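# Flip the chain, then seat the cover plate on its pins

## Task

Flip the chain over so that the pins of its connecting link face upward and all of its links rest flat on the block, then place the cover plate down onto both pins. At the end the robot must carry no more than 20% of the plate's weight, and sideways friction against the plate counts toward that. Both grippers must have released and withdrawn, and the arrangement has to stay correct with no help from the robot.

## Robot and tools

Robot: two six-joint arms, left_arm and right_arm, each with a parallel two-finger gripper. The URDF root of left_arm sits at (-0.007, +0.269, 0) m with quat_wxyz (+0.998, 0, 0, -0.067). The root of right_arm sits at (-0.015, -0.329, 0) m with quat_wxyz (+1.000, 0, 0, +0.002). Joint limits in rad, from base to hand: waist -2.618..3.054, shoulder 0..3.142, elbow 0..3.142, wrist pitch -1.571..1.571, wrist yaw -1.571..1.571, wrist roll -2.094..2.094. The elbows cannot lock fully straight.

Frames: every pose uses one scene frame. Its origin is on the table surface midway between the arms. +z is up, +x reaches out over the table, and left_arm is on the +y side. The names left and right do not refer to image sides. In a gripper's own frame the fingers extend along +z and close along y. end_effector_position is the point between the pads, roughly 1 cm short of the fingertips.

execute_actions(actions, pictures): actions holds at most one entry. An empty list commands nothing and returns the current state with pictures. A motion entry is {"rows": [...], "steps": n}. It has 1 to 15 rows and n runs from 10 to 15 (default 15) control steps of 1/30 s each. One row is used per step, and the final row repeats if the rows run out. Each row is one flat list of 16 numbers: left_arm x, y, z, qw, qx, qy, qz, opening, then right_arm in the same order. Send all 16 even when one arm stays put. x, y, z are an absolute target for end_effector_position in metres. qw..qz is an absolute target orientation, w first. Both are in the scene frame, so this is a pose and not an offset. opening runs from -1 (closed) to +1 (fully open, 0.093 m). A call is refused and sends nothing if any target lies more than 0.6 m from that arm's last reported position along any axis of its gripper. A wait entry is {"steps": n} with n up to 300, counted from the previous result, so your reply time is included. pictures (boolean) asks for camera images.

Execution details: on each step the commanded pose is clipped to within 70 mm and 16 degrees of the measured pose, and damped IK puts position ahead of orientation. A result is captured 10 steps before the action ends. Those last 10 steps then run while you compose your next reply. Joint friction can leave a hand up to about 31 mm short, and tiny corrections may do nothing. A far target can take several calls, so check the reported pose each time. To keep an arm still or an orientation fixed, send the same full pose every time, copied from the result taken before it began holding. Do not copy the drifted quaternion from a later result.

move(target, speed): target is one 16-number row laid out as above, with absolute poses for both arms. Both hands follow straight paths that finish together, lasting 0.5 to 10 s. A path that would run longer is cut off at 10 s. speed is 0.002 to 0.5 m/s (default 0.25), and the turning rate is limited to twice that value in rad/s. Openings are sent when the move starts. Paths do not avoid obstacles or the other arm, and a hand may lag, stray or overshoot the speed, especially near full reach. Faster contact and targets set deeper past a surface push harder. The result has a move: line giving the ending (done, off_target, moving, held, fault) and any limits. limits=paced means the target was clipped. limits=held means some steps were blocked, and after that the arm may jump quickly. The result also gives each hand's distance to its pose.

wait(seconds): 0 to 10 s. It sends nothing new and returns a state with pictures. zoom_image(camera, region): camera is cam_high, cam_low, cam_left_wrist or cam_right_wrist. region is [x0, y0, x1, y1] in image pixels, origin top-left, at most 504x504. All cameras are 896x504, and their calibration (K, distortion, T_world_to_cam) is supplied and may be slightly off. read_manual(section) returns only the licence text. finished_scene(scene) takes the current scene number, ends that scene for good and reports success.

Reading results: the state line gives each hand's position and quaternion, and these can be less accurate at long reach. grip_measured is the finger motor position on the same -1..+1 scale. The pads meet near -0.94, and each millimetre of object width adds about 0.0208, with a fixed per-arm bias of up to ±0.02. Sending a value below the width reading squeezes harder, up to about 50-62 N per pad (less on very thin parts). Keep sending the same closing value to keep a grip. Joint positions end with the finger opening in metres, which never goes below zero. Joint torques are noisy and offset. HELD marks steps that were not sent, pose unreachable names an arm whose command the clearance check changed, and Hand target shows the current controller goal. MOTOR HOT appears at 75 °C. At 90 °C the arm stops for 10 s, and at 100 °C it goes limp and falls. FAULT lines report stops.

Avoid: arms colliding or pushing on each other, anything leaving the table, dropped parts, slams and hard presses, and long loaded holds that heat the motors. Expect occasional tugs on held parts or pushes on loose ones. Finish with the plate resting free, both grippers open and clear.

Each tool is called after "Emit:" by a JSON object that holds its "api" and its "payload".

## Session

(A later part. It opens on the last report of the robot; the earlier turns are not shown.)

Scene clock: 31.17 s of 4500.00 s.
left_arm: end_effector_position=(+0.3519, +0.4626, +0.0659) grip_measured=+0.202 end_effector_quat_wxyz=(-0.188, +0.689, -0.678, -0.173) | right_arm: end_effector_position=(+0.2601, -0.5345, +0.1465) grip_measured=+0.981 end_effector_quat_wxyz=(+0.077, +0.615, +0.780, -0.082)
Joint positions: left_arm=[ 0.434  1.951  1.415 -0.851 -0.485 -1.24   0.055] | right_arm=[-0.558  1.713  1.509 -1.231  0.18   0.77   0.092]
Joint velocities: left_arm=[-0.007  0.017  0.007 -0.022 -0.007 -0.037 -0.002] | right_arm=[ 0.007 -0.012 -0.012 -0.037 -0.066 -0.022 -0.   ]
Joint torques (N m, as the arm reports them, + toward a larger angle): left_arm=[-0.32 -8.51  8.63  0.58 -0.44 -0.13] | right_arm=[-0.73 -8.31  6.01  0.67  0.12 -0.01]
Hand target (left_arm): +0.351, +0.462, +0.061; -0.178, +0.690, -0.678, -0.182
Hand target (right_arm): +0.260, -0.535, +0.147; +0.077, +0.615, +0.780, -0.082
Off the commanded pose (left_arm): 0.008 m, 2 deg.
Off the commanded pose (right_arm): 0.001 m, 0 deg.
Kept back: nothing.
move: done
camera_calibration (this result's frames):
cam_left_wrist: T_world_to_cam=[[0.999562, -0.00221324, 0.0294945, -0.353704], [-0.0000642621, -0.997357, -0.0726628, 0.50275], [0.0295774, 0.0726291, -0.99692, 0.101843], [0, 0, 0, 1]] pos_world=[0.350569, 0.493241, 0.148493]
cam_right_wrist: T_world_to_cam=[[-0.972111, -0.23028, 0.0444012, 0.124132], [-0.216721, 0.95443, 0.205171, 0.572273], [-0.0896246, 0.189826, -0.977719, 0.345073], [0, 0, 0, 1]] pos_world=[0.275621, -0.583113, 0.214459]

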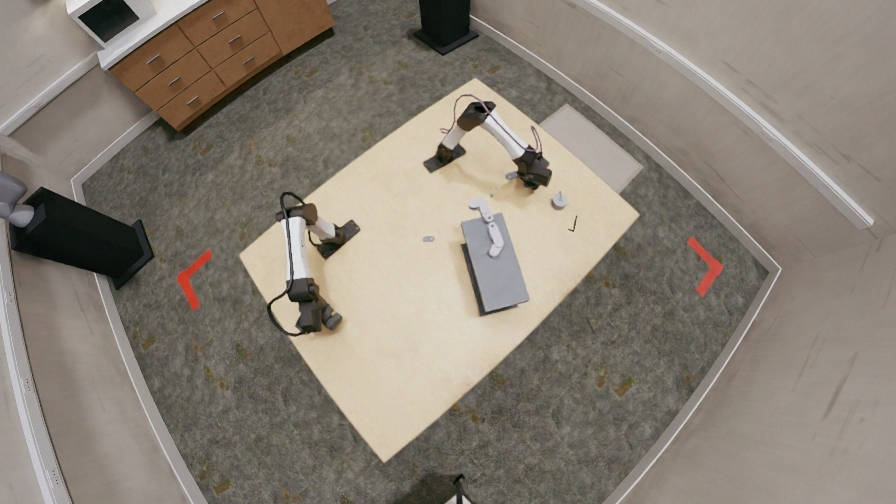

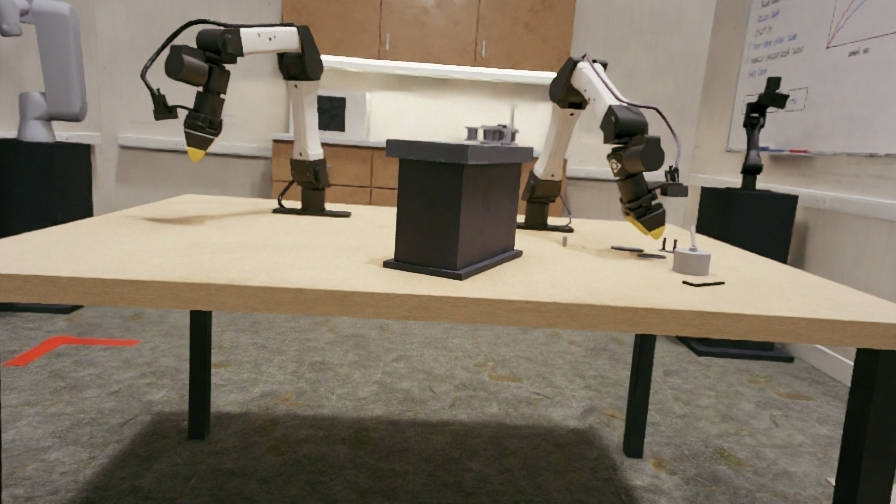

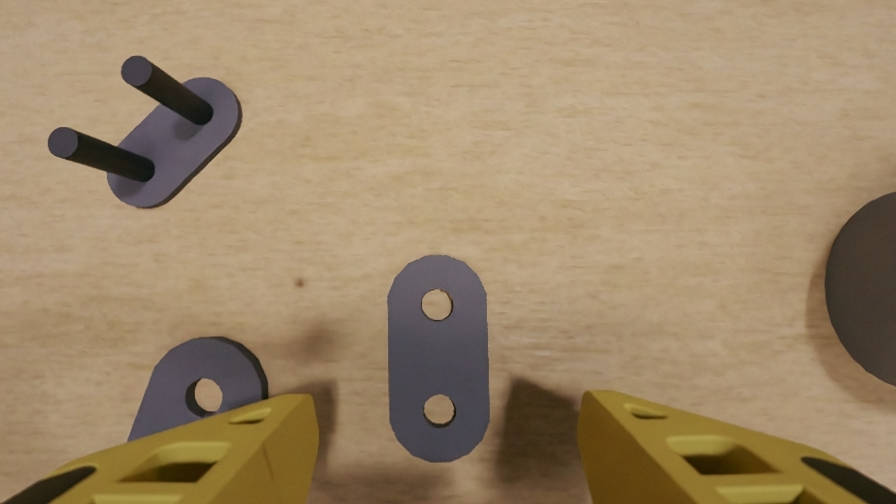

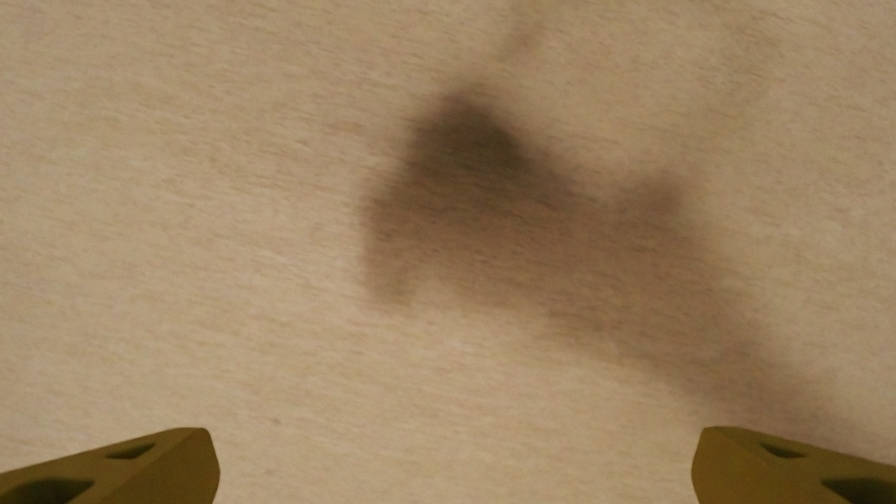

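Emit:
{"api": "move", "payload": {"target": [0.344,0.46,0.008,0.181,-0.689,0.676,0.185,0.1,0.26,-0.535,0.147,0.077,0.615,0.78,-0.082,1], "speed": 0.04}}

Emit:
{"api": "move", "payload": {"target": [0.344,0.46,0.008,0.181,-0.689,0.676,0.185,-0.5,0.26,-0.535,0.147,0.077,0.615,0.78,-0.082,1]}}

Emit:
{"api": "move", "payload": {"target": [0.33,0.36,0.2,0.25,-0.25,0.933,0.067,-0.5,0.26,-0.535,0.147,0.077,0.615,0.78,-0.082,1]}}

Scene clock: 33.23 s of 4500.00 s.
left_arm: end_effector_position=(+0.3478, +0.4625, +0.0239) grip_measured=+0.101 end_effector_quat_wxyz=(-0.187, +0.689, -0.676, -0.180) | right_arm: end_effector_position=(+0.2601, -0.5345, +0.1465) grip_measured=+0.981 end_effector_quat_wxyz=(+0.077, +0.615, +0.780, -0.082)
Joint positions: left_arm=[ 0.432  2.004  1.309 -0.702 -0.498 -1.247  0.05 ] | right_arm=[-0.558  1.713  1.509 -1.231  0.18   0.77   0.092]
Joint velocities: left_arm=[-0.007  0.007 -0.002 -0.081 -0.037  0.007  0.   ] | right_arm=[-0.017  0.022 -0.017 -0.081 -0.037 -0.007 -0.001]
Joint torques (N m, as the arm reports them, + toward a larger angle): left_arm=[-0.5  -8.2   4.88  1.2  -0.42 -0.13] | right_arm=[-0.74 -8.31  6.    0.68  0.12 -0.01]
Hand target (left_arm): +0.345, +0.460, +0.008; -0.181, +0.689, -0.677, -0.185
Hand target (right_arm): +0.260, -0.535, +0.147; +0.077, +0.615, +0.780, -0.082
Off the commanded pose (left_arm): 0.017 m, 1 deg.
Off the commanded pose (right_arm): 0.001 m, 0 deg.
Kept back: nothing.
move: off_target (left_arm)
camera_calibration (this result's frames):
cam_left_wrist: T_world_to_cam=[[0.99979, 0.00392555, 0.0201238, -0.351047], [0.00556995, -0.99659, -0.0823213, 0.497465], [0.019732, 0.0824161, -0.996403, 0.058951], [0, 0, 0, 1]] pos_world=[0.347039, 0.492288, 0.106755]
cam_right_wrist: T_world_to_cam=[[-0.972111, -0.23028, 0.0444012, 0.124132], [-0.216721, 0.95443, 0.205171, 0.572273], [-0.0896246, 0.189826, -0.977719, 0.345073], [0, 0, 0, 1]] pos_world=[0.275621, -0.583113, 0.214459]

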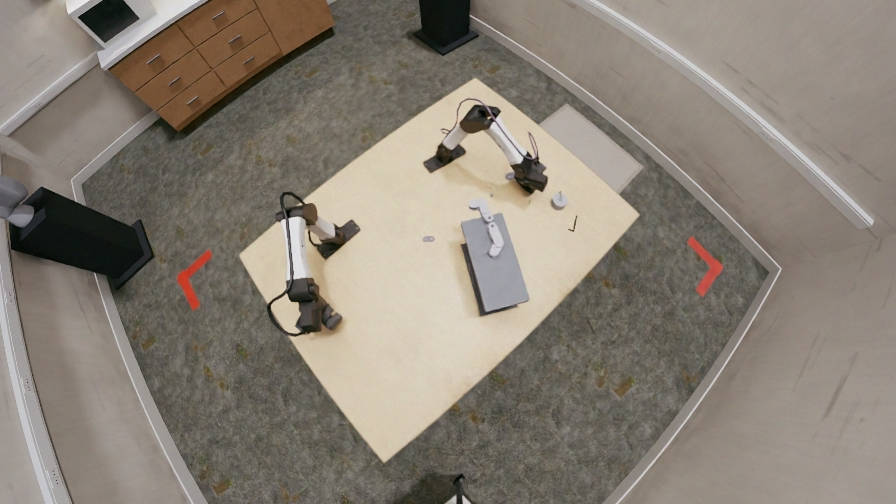

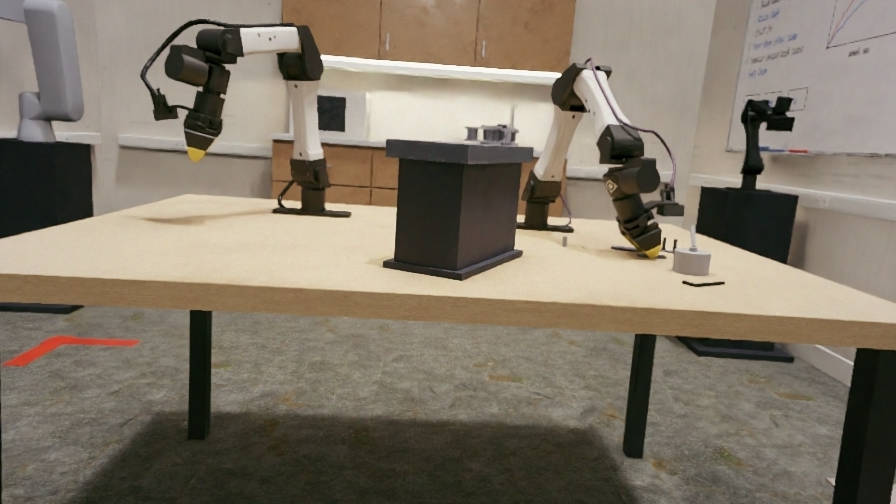

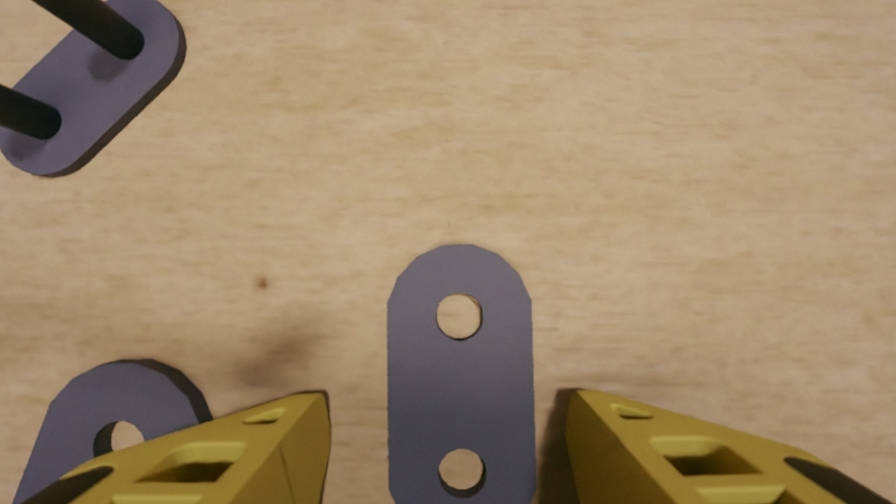

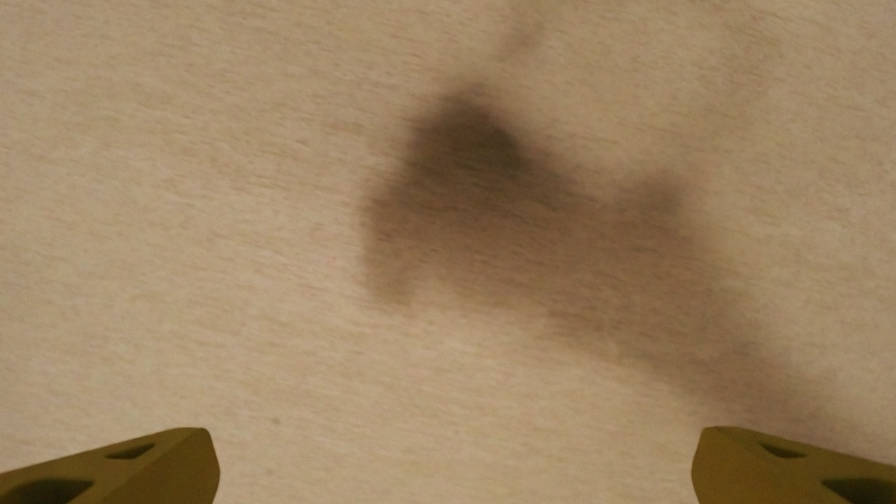

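Scene clock: 33.93 s of 4500.00 s.
left_arm: end_effector_position=(+0.3494, +0.4639, +0.0240) grip_measured=-0.482 end_effector_quat_wxyz=(-0.193, +0.690, -0.674, -0.180) | right_arm: end_effector_position=(+0.2601, -0.5345, +0.1465) grip_measured=+0.981 end_effector_quat_wxyz=(+0.077, +0.615, +0.780, -0.082)
Joint positions: left_arm=[ 0.432  2.004  1.306 -0.687 -0.504 -1.247  0.022] | right_arm=[-0.558  1.713  1.509 -1.231  0.18   0.77   0.092]
Joint velocities: left_arm=[-0.007 -0.007 -0.007  0.022  0.037  0.022 -0.   ] | right_arm=[-0.007  0.002  0.012  0.007 -0.066 -0.095 -0.001]
Joint torques (N m, as the arm reports them, + toward a larger angle): left_arm=[-0.29 -8.45  4.64  1.08 -0.34 -0.15] | right_arm=[-0.7  -8.28  6.03  0.67  0.12  0.01]
Hand target (left_arm): +0.344, +0.460, +0.008; -0.181, +0.689, -0.676, -0.185
Hand target (right_arm): +0.260, -0.535, +0.147; +0.077, +0.615, +0.780, -0.082
Off the commanded pose (left_arm): 0.017 m, 2 deg.
Off the commanded pose (right_arm): 0.001 m, 0 deg.
Kept back: nothing.
move: off_target (left_arm)
camera_calibration (this result's frames):
cam_left_wrist: T_world_to_cam=[[0.999558, 0.00479431, 0.0293369, -0.353271], [0.00745671, -0.995793, -0.0913278, 0.498108], [0.0287756, 0.0915062, -0.995389, 0.0515589], [0, 0, 0, 1]] pos_world=[0.347917, 0.492988, 0.107176]
cam_right_wrist: T_world_to_cam=[[-0.972111, -0.23028, 0.0444012, 0.124132], [-0.216721, 0.95443, 0.205171, 0.572273], [-0.0896246, 0.189826, -0.977719, 0.345073], [0, 0, 0, 1]] pos_world=[0.275621, -0.583113, 0.214459]

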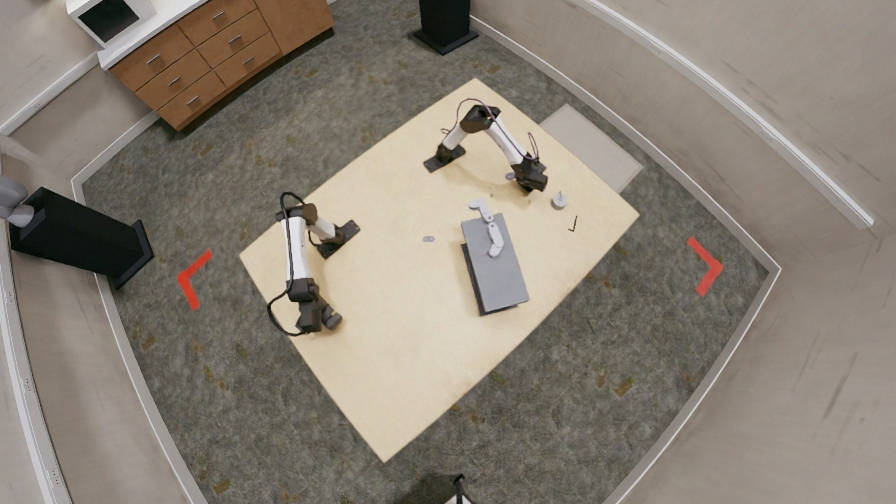

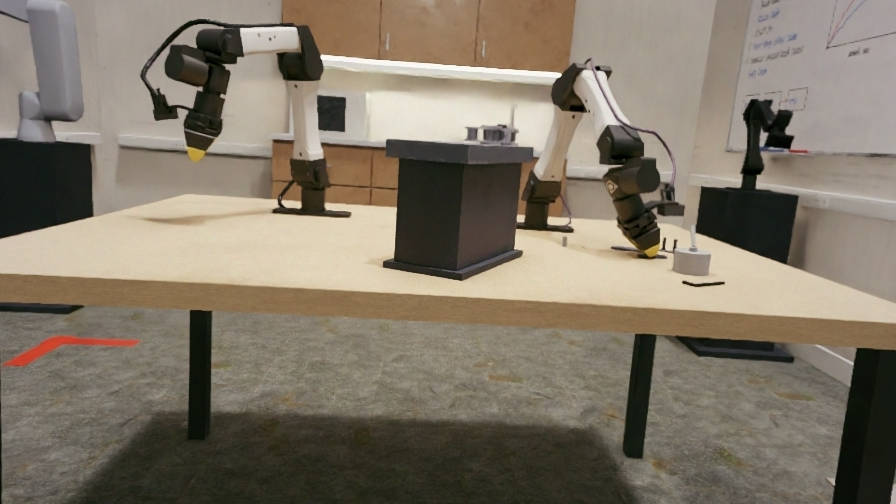

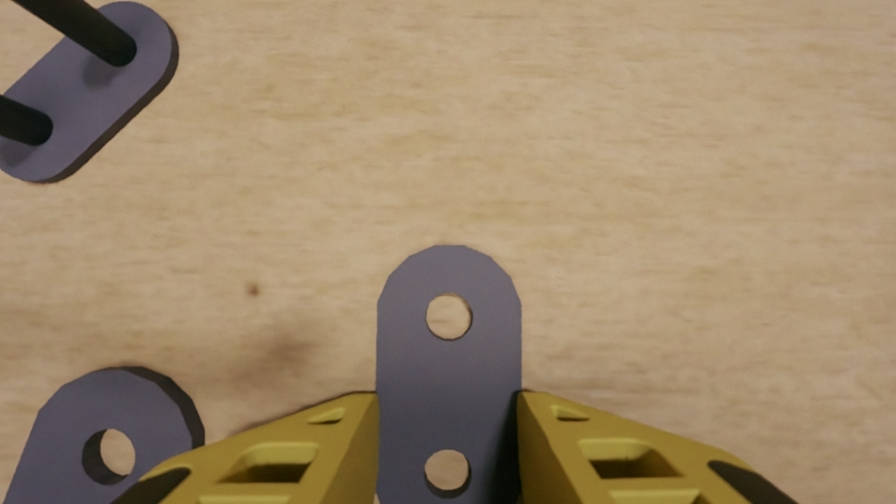

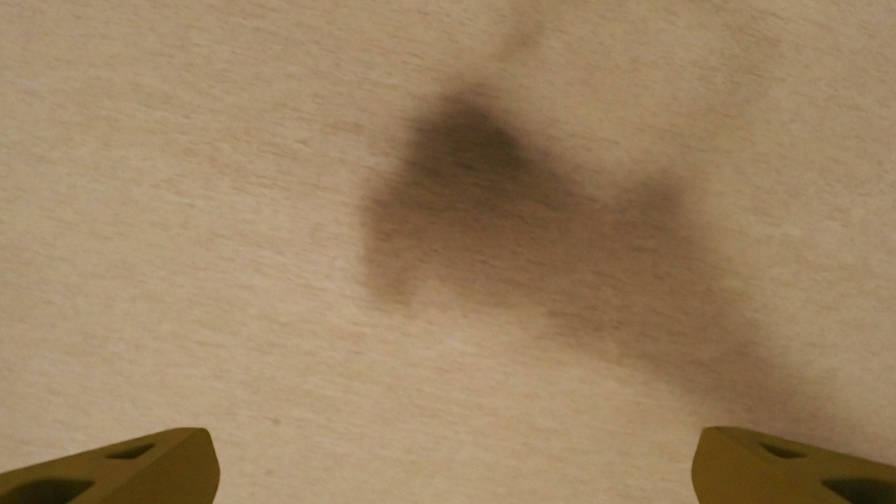

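Scene clock: 36.67 s of 4500.00 s.
left_arm: end_effector_position=(+0.3281, +0.3633, +0.1928) grip_measured=-0.482 end_effector_quat_wxyz=(+0.248, -0.261, +0.930, +0.072) | right_arm: end_effector_position=(+0.2601, -0.5345, +0.1465) grip_measured=+0.981 end_effector_quat_wxyz=(+0.077, +0.615, +0.780, -0.082)
Joint positions: left_arm=[ 0.319  1.43   1.305 -0.953 -0.182 -0.314  0.022] | right_arm=[-0.558  1.713  1.509 -1.231  0.18   0.77   0.092]
Joint velocities: left_arm=[-0.002 -0.022  0.012 -0.007  0.037  0.007 -0.002] | right_arm=[ 0.012  0.012  0.002 -0.022  0.007 -0.007 -0.   ]
Joint torques (N m, as the arm reports them, + toward a larger angle): left_arm=[-0.56 -6.69  9.42  1.44 -0.02  0.06] | right_arm=[-0.69 -8.31  6.01  0.69  0.12 -0.01]
Hand target (left_arm): +0.327, +0.359, +0.200; +0.252, -0.251, +0.932, +0.067
Hand target (right_arm): +0.260, -0.535, +0.147; +0.077, +0.615, +0.780, -0.082
Off the commanded pose (left_arm): 0.008 m, 1 deg.
Off the commanded pose (right_arm): 0.001 m, 0 deg.
Kept back: nothing.
move: done
camera_calibration (this result's frames):
cam_left_wrist: T_world_to_cam=[[0.510957, -0.859606, -0.0000828848, 0.1436], [-0.85686, -0.509317, -0.0799269, 0.518151], [0.0686635, 0.0409102, -0.996801, 0.234916], [0, 0, 0, 1]] pos_world=[0.354479, 0.377732, 0.275591]
cam_right_wrist: T_world_to_cam=[[-0.972111, -0.23028, 0.0444012, 0.124132], [-0.216721, 0.95443, 0.205171, 0.572273], [-0.0896246, 0.189826, -0.977719, 0.345073], [0, 0, 0, 1]] pos_world=[0.275621, -0.583113, 0.214459]

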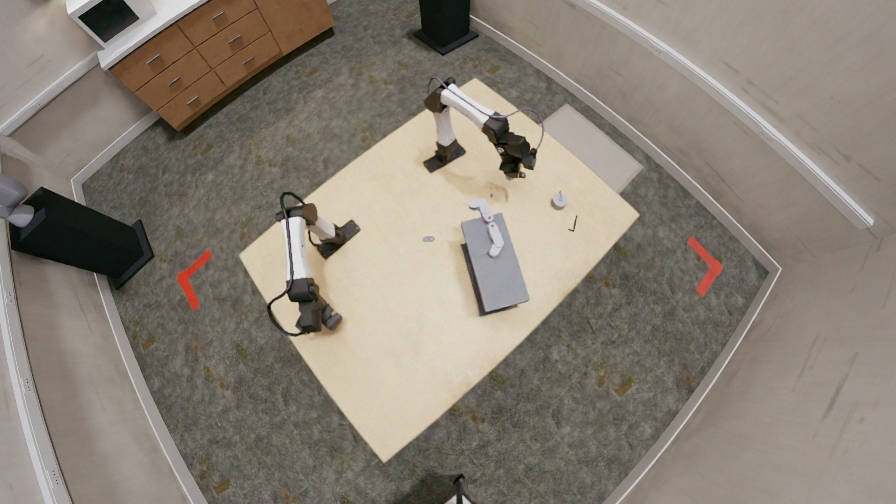

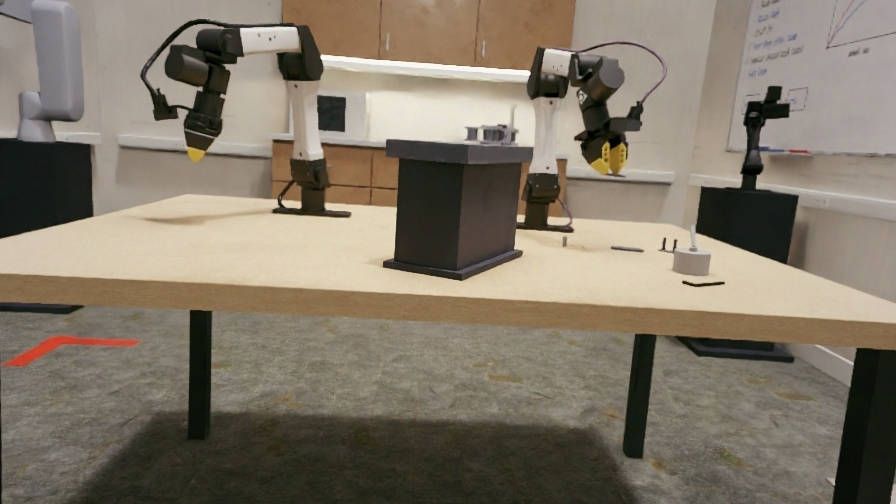

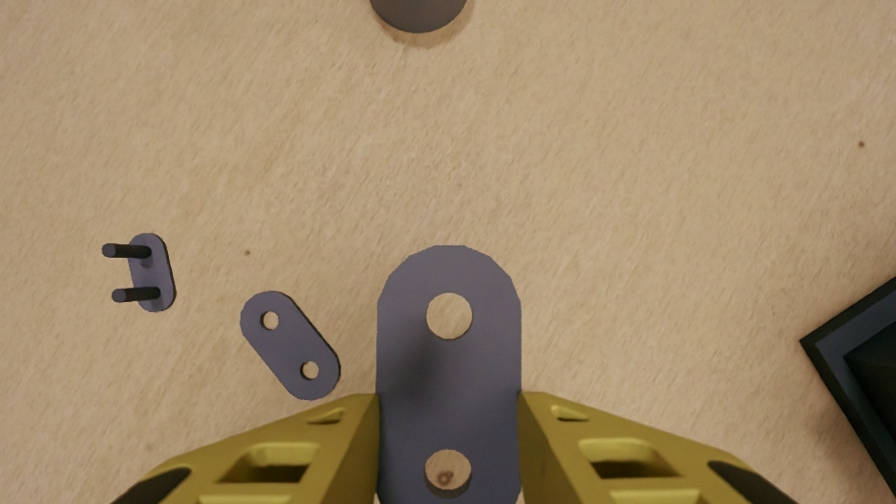

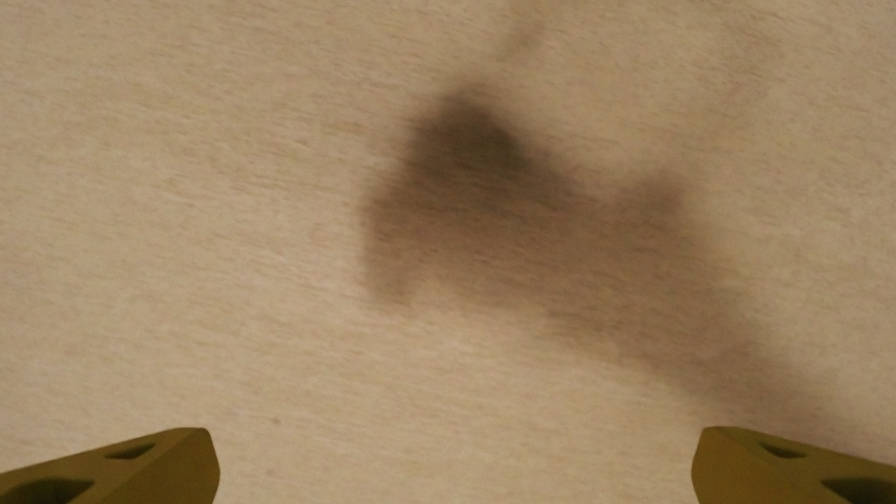

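Emit:
{"api": "move", "payload": {"target": [0.34,0.25,0.31,0.268,0.233,0.932,-0.067,-0.5,0.26,-0.535,0.147,0.077,0.615,0.78,-0.082,1]}}

Emit:
{"api": "move", "payload": {"target": [0.365,0.14,0.305,0.268,0.233,0.932,-0.067,-0.5,0.26,-0.535,0.147,0.077,0.615,0.78,-0.082,1], "speed": 0.15}}

Scene clock: 39.77 s of 4500.00 s.
left_arm: end_effector_position=(+0.3388, +0.2544, +0.3140) grip_measured=-0.498 end_effector_quat_wxyz=(+0.284, +0.224, +0.930, -0.058) | right_arm: end_effector_position=(+0.2601, -0.5345, +0.1465) grip_measured=+0.981 end_effector_quat_wxyz=(+0.077, +0.615, +0.780, -0.082)
Joint positions: left_arm=[ 0.228  1.556  1.908 -1.4    0.286  0.491  0.021] | right_arm=[-0.558  1.713  1.509 -1.231  0.18   0.77   0.092]
Joint velocities: left_arm=[-0.012 -0.002 -0.012  0.095  0.022  0.066  0.001] | right_arm=[-0.017  0.002 -0.002 -0.022 -0.007  0.066 -0.   ]
Joint torques (N m, as the arm reports them, + toward a larger angle): left_arm=[-0.8  -4.67  8.16  1.39  0.28  0.05] | right_arm=[-0.73 -8.33  6.05  0.68  0.1   0.  ]
Hand target (left_arm): +0.339, +0.250, +0.309; +0.271, +0.233, +0.932, -0.067
Hand target (right_arm): +0.260, -0.535, +0.147; +0.077, +0.615, +0.780, -0.082
Off the commanded pose (left_arm): 0.006 m, 2 deg.
Off the commanded pose (right_arm): 0.001 m, 0 deg.
Kept back: nothing.
move: done
camera_calibration (this result's frames):
cam_left_wrist: T_world_to_cam=[[-0.460415, -0.887572, -0.0153022, 0.385506], [-0.877298, 0.457582, -0.1448, 0.262857], [0.135523, -0.0532437, -0.989343, 0.358378], [0, 0, 0, 1]] pos_world=[0.359528, 0.240968, 0.398519]
cam_right_wrist: T_world_to_cam=[[-0.972111, -0.23028, 0.0444012, 0.124132], [-0.216721, 0.95443, 0.205171, 0.572273], [-0.0896246, 0.189826, -0.977719, 0.345073], [0, 0, 0, 1]] pos_world=[0.275621, -0.583113, 0.214459]

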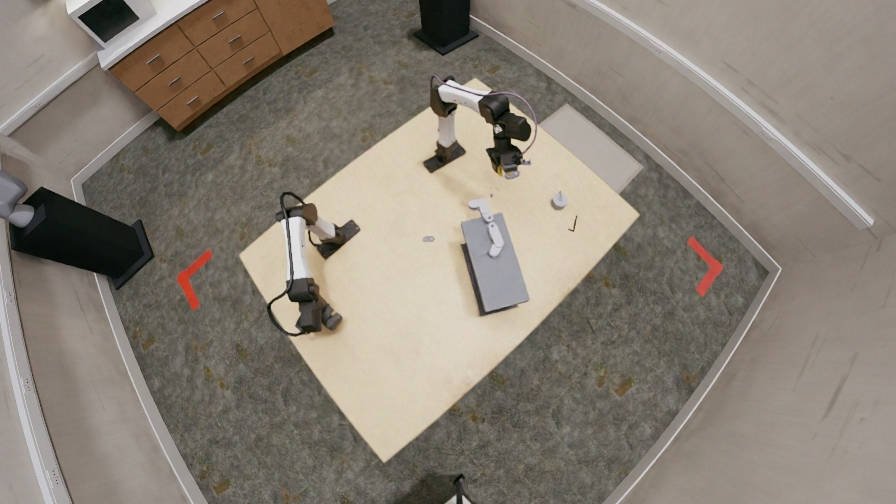

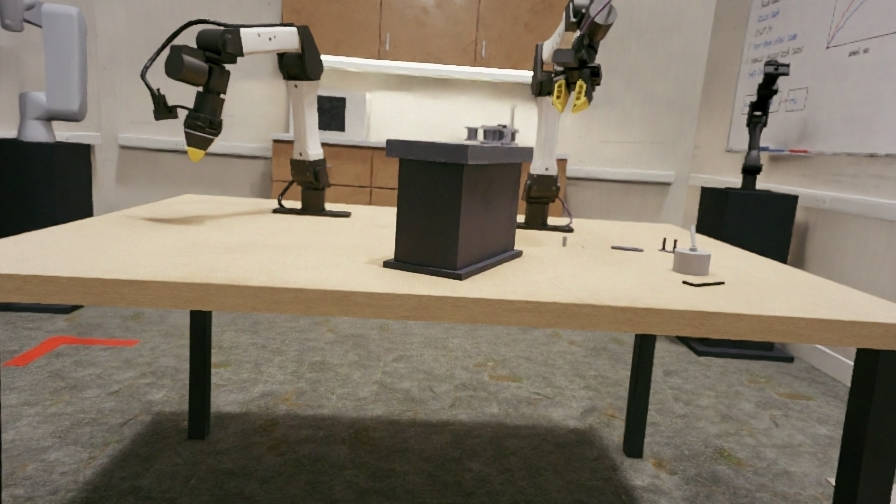

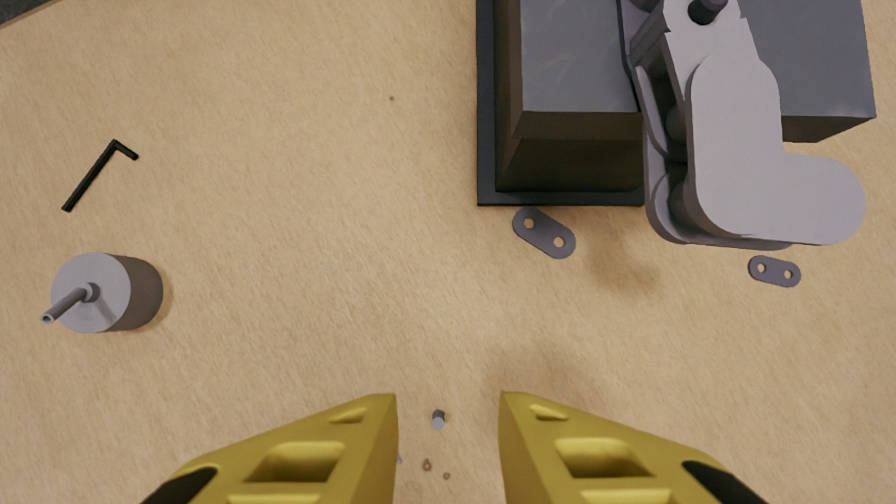

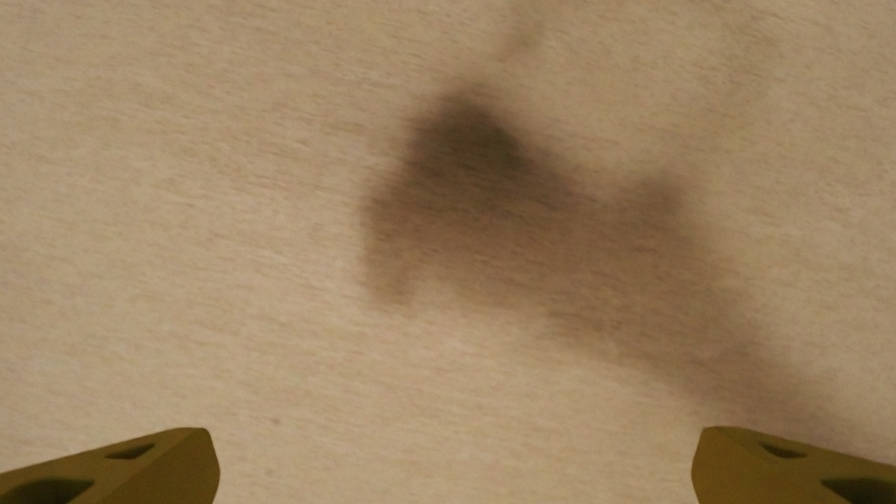

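Scene clock: 41.07 s of 4500.00 s.
left_arm: end_effector_position=(+0.3606, +0.1418, +0.3082) grip_measured=-0.498 end_effector_quat_wxyz=(+0.270, +0.237, +0.930, -0.077) | right_arm: end_effector_position=(+0.2601, -0.5345, +0.1465) grip_measured=+0.981 end_effector_quat_wxyz=(+0.077, +0.615, +0.780, -0.082)
Joint positions: left_arm=[-0.142  1.684  2.018 -1.35   0.134  0.186  0.021] | right_arm=[-0.558  1.713  1.509 -1.231  0.18   0.77   0.092]
Joint velocities: left_arm=[ 0.007 -0.002 -0.002  0.051  0.022  0.007  0.   ] | right_arm=[-0.027  0.002 -0.002  0.066 -0.081 -0.051 -0.   ]
Joint torques (N m, as the arm reports them, + toward a larger angle): left_arm=[-0.25 -6.1   8.46  1.84 -0.02 -0.15] | right_arm=[-0.69 -8.28  5.99  0.67  0.12 -0.02]
Hand target (left_arm): +0.367, +0.141, +0.306; +0.270, +0.232, +0.932, -0.072
Hand target (right_arm): +0.260, -0.535, +0.147; +0.077, +0.615, +0.780, -0.082
Off the commanded pose (left_arm): 0.006 m, 1 deg.
Off the commanded pose (right_arm): 0.001 m, 0 deg.
Kept back: nothing.
move: done
camera_calibration (this result's frames):
cam_left_wrist: T_world_to_cam=[[-0.492877, -0.86989, 0.019085, 0.294137], [-0.86425, 0.486907, -0.126467, 0.318145], [0.10072, -0.0788269, -0.991787, 0.360653], [0, 0, 0, 1]] pos_world=[0.383606, 0.129389, 0.392312]
cam_right_wrist: T_world_to_cam=[[-0.972111, -0.23028, 0.0444012, 0.124132], [-0.216721, 0.95443, 0.205171, 0.572273], [-0.0896246, 0.189826, -0.977719, 0.345073], [0, 0, 0, 1]] pos_world=[0.275621, -0.583113, 0.214459]

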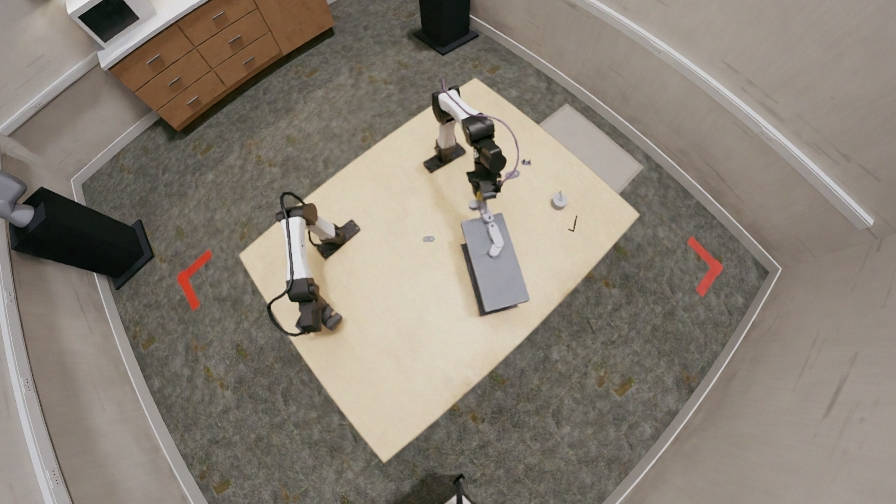

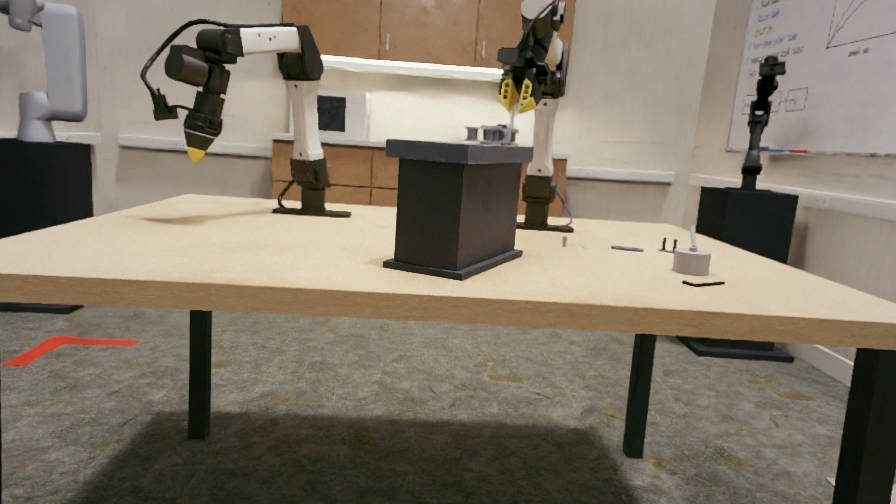

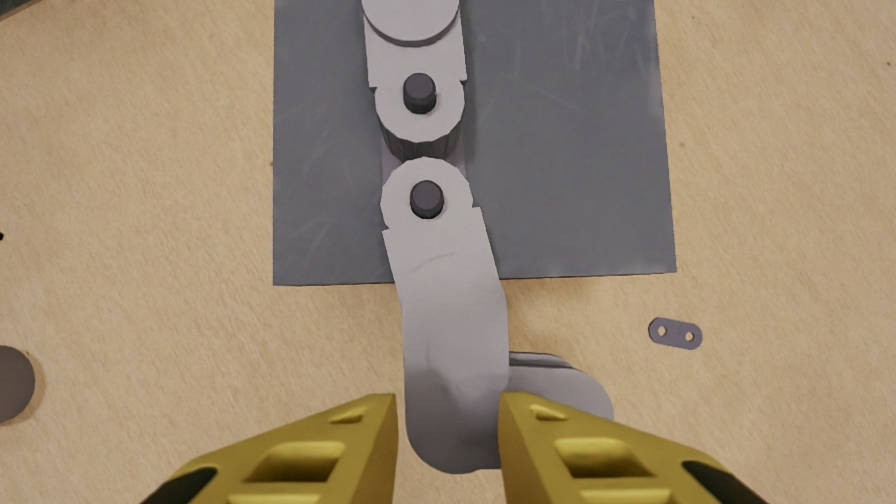

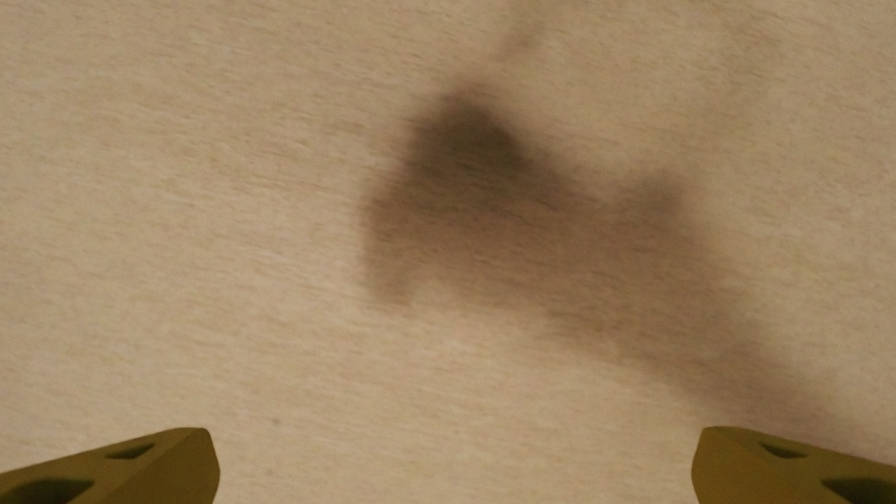

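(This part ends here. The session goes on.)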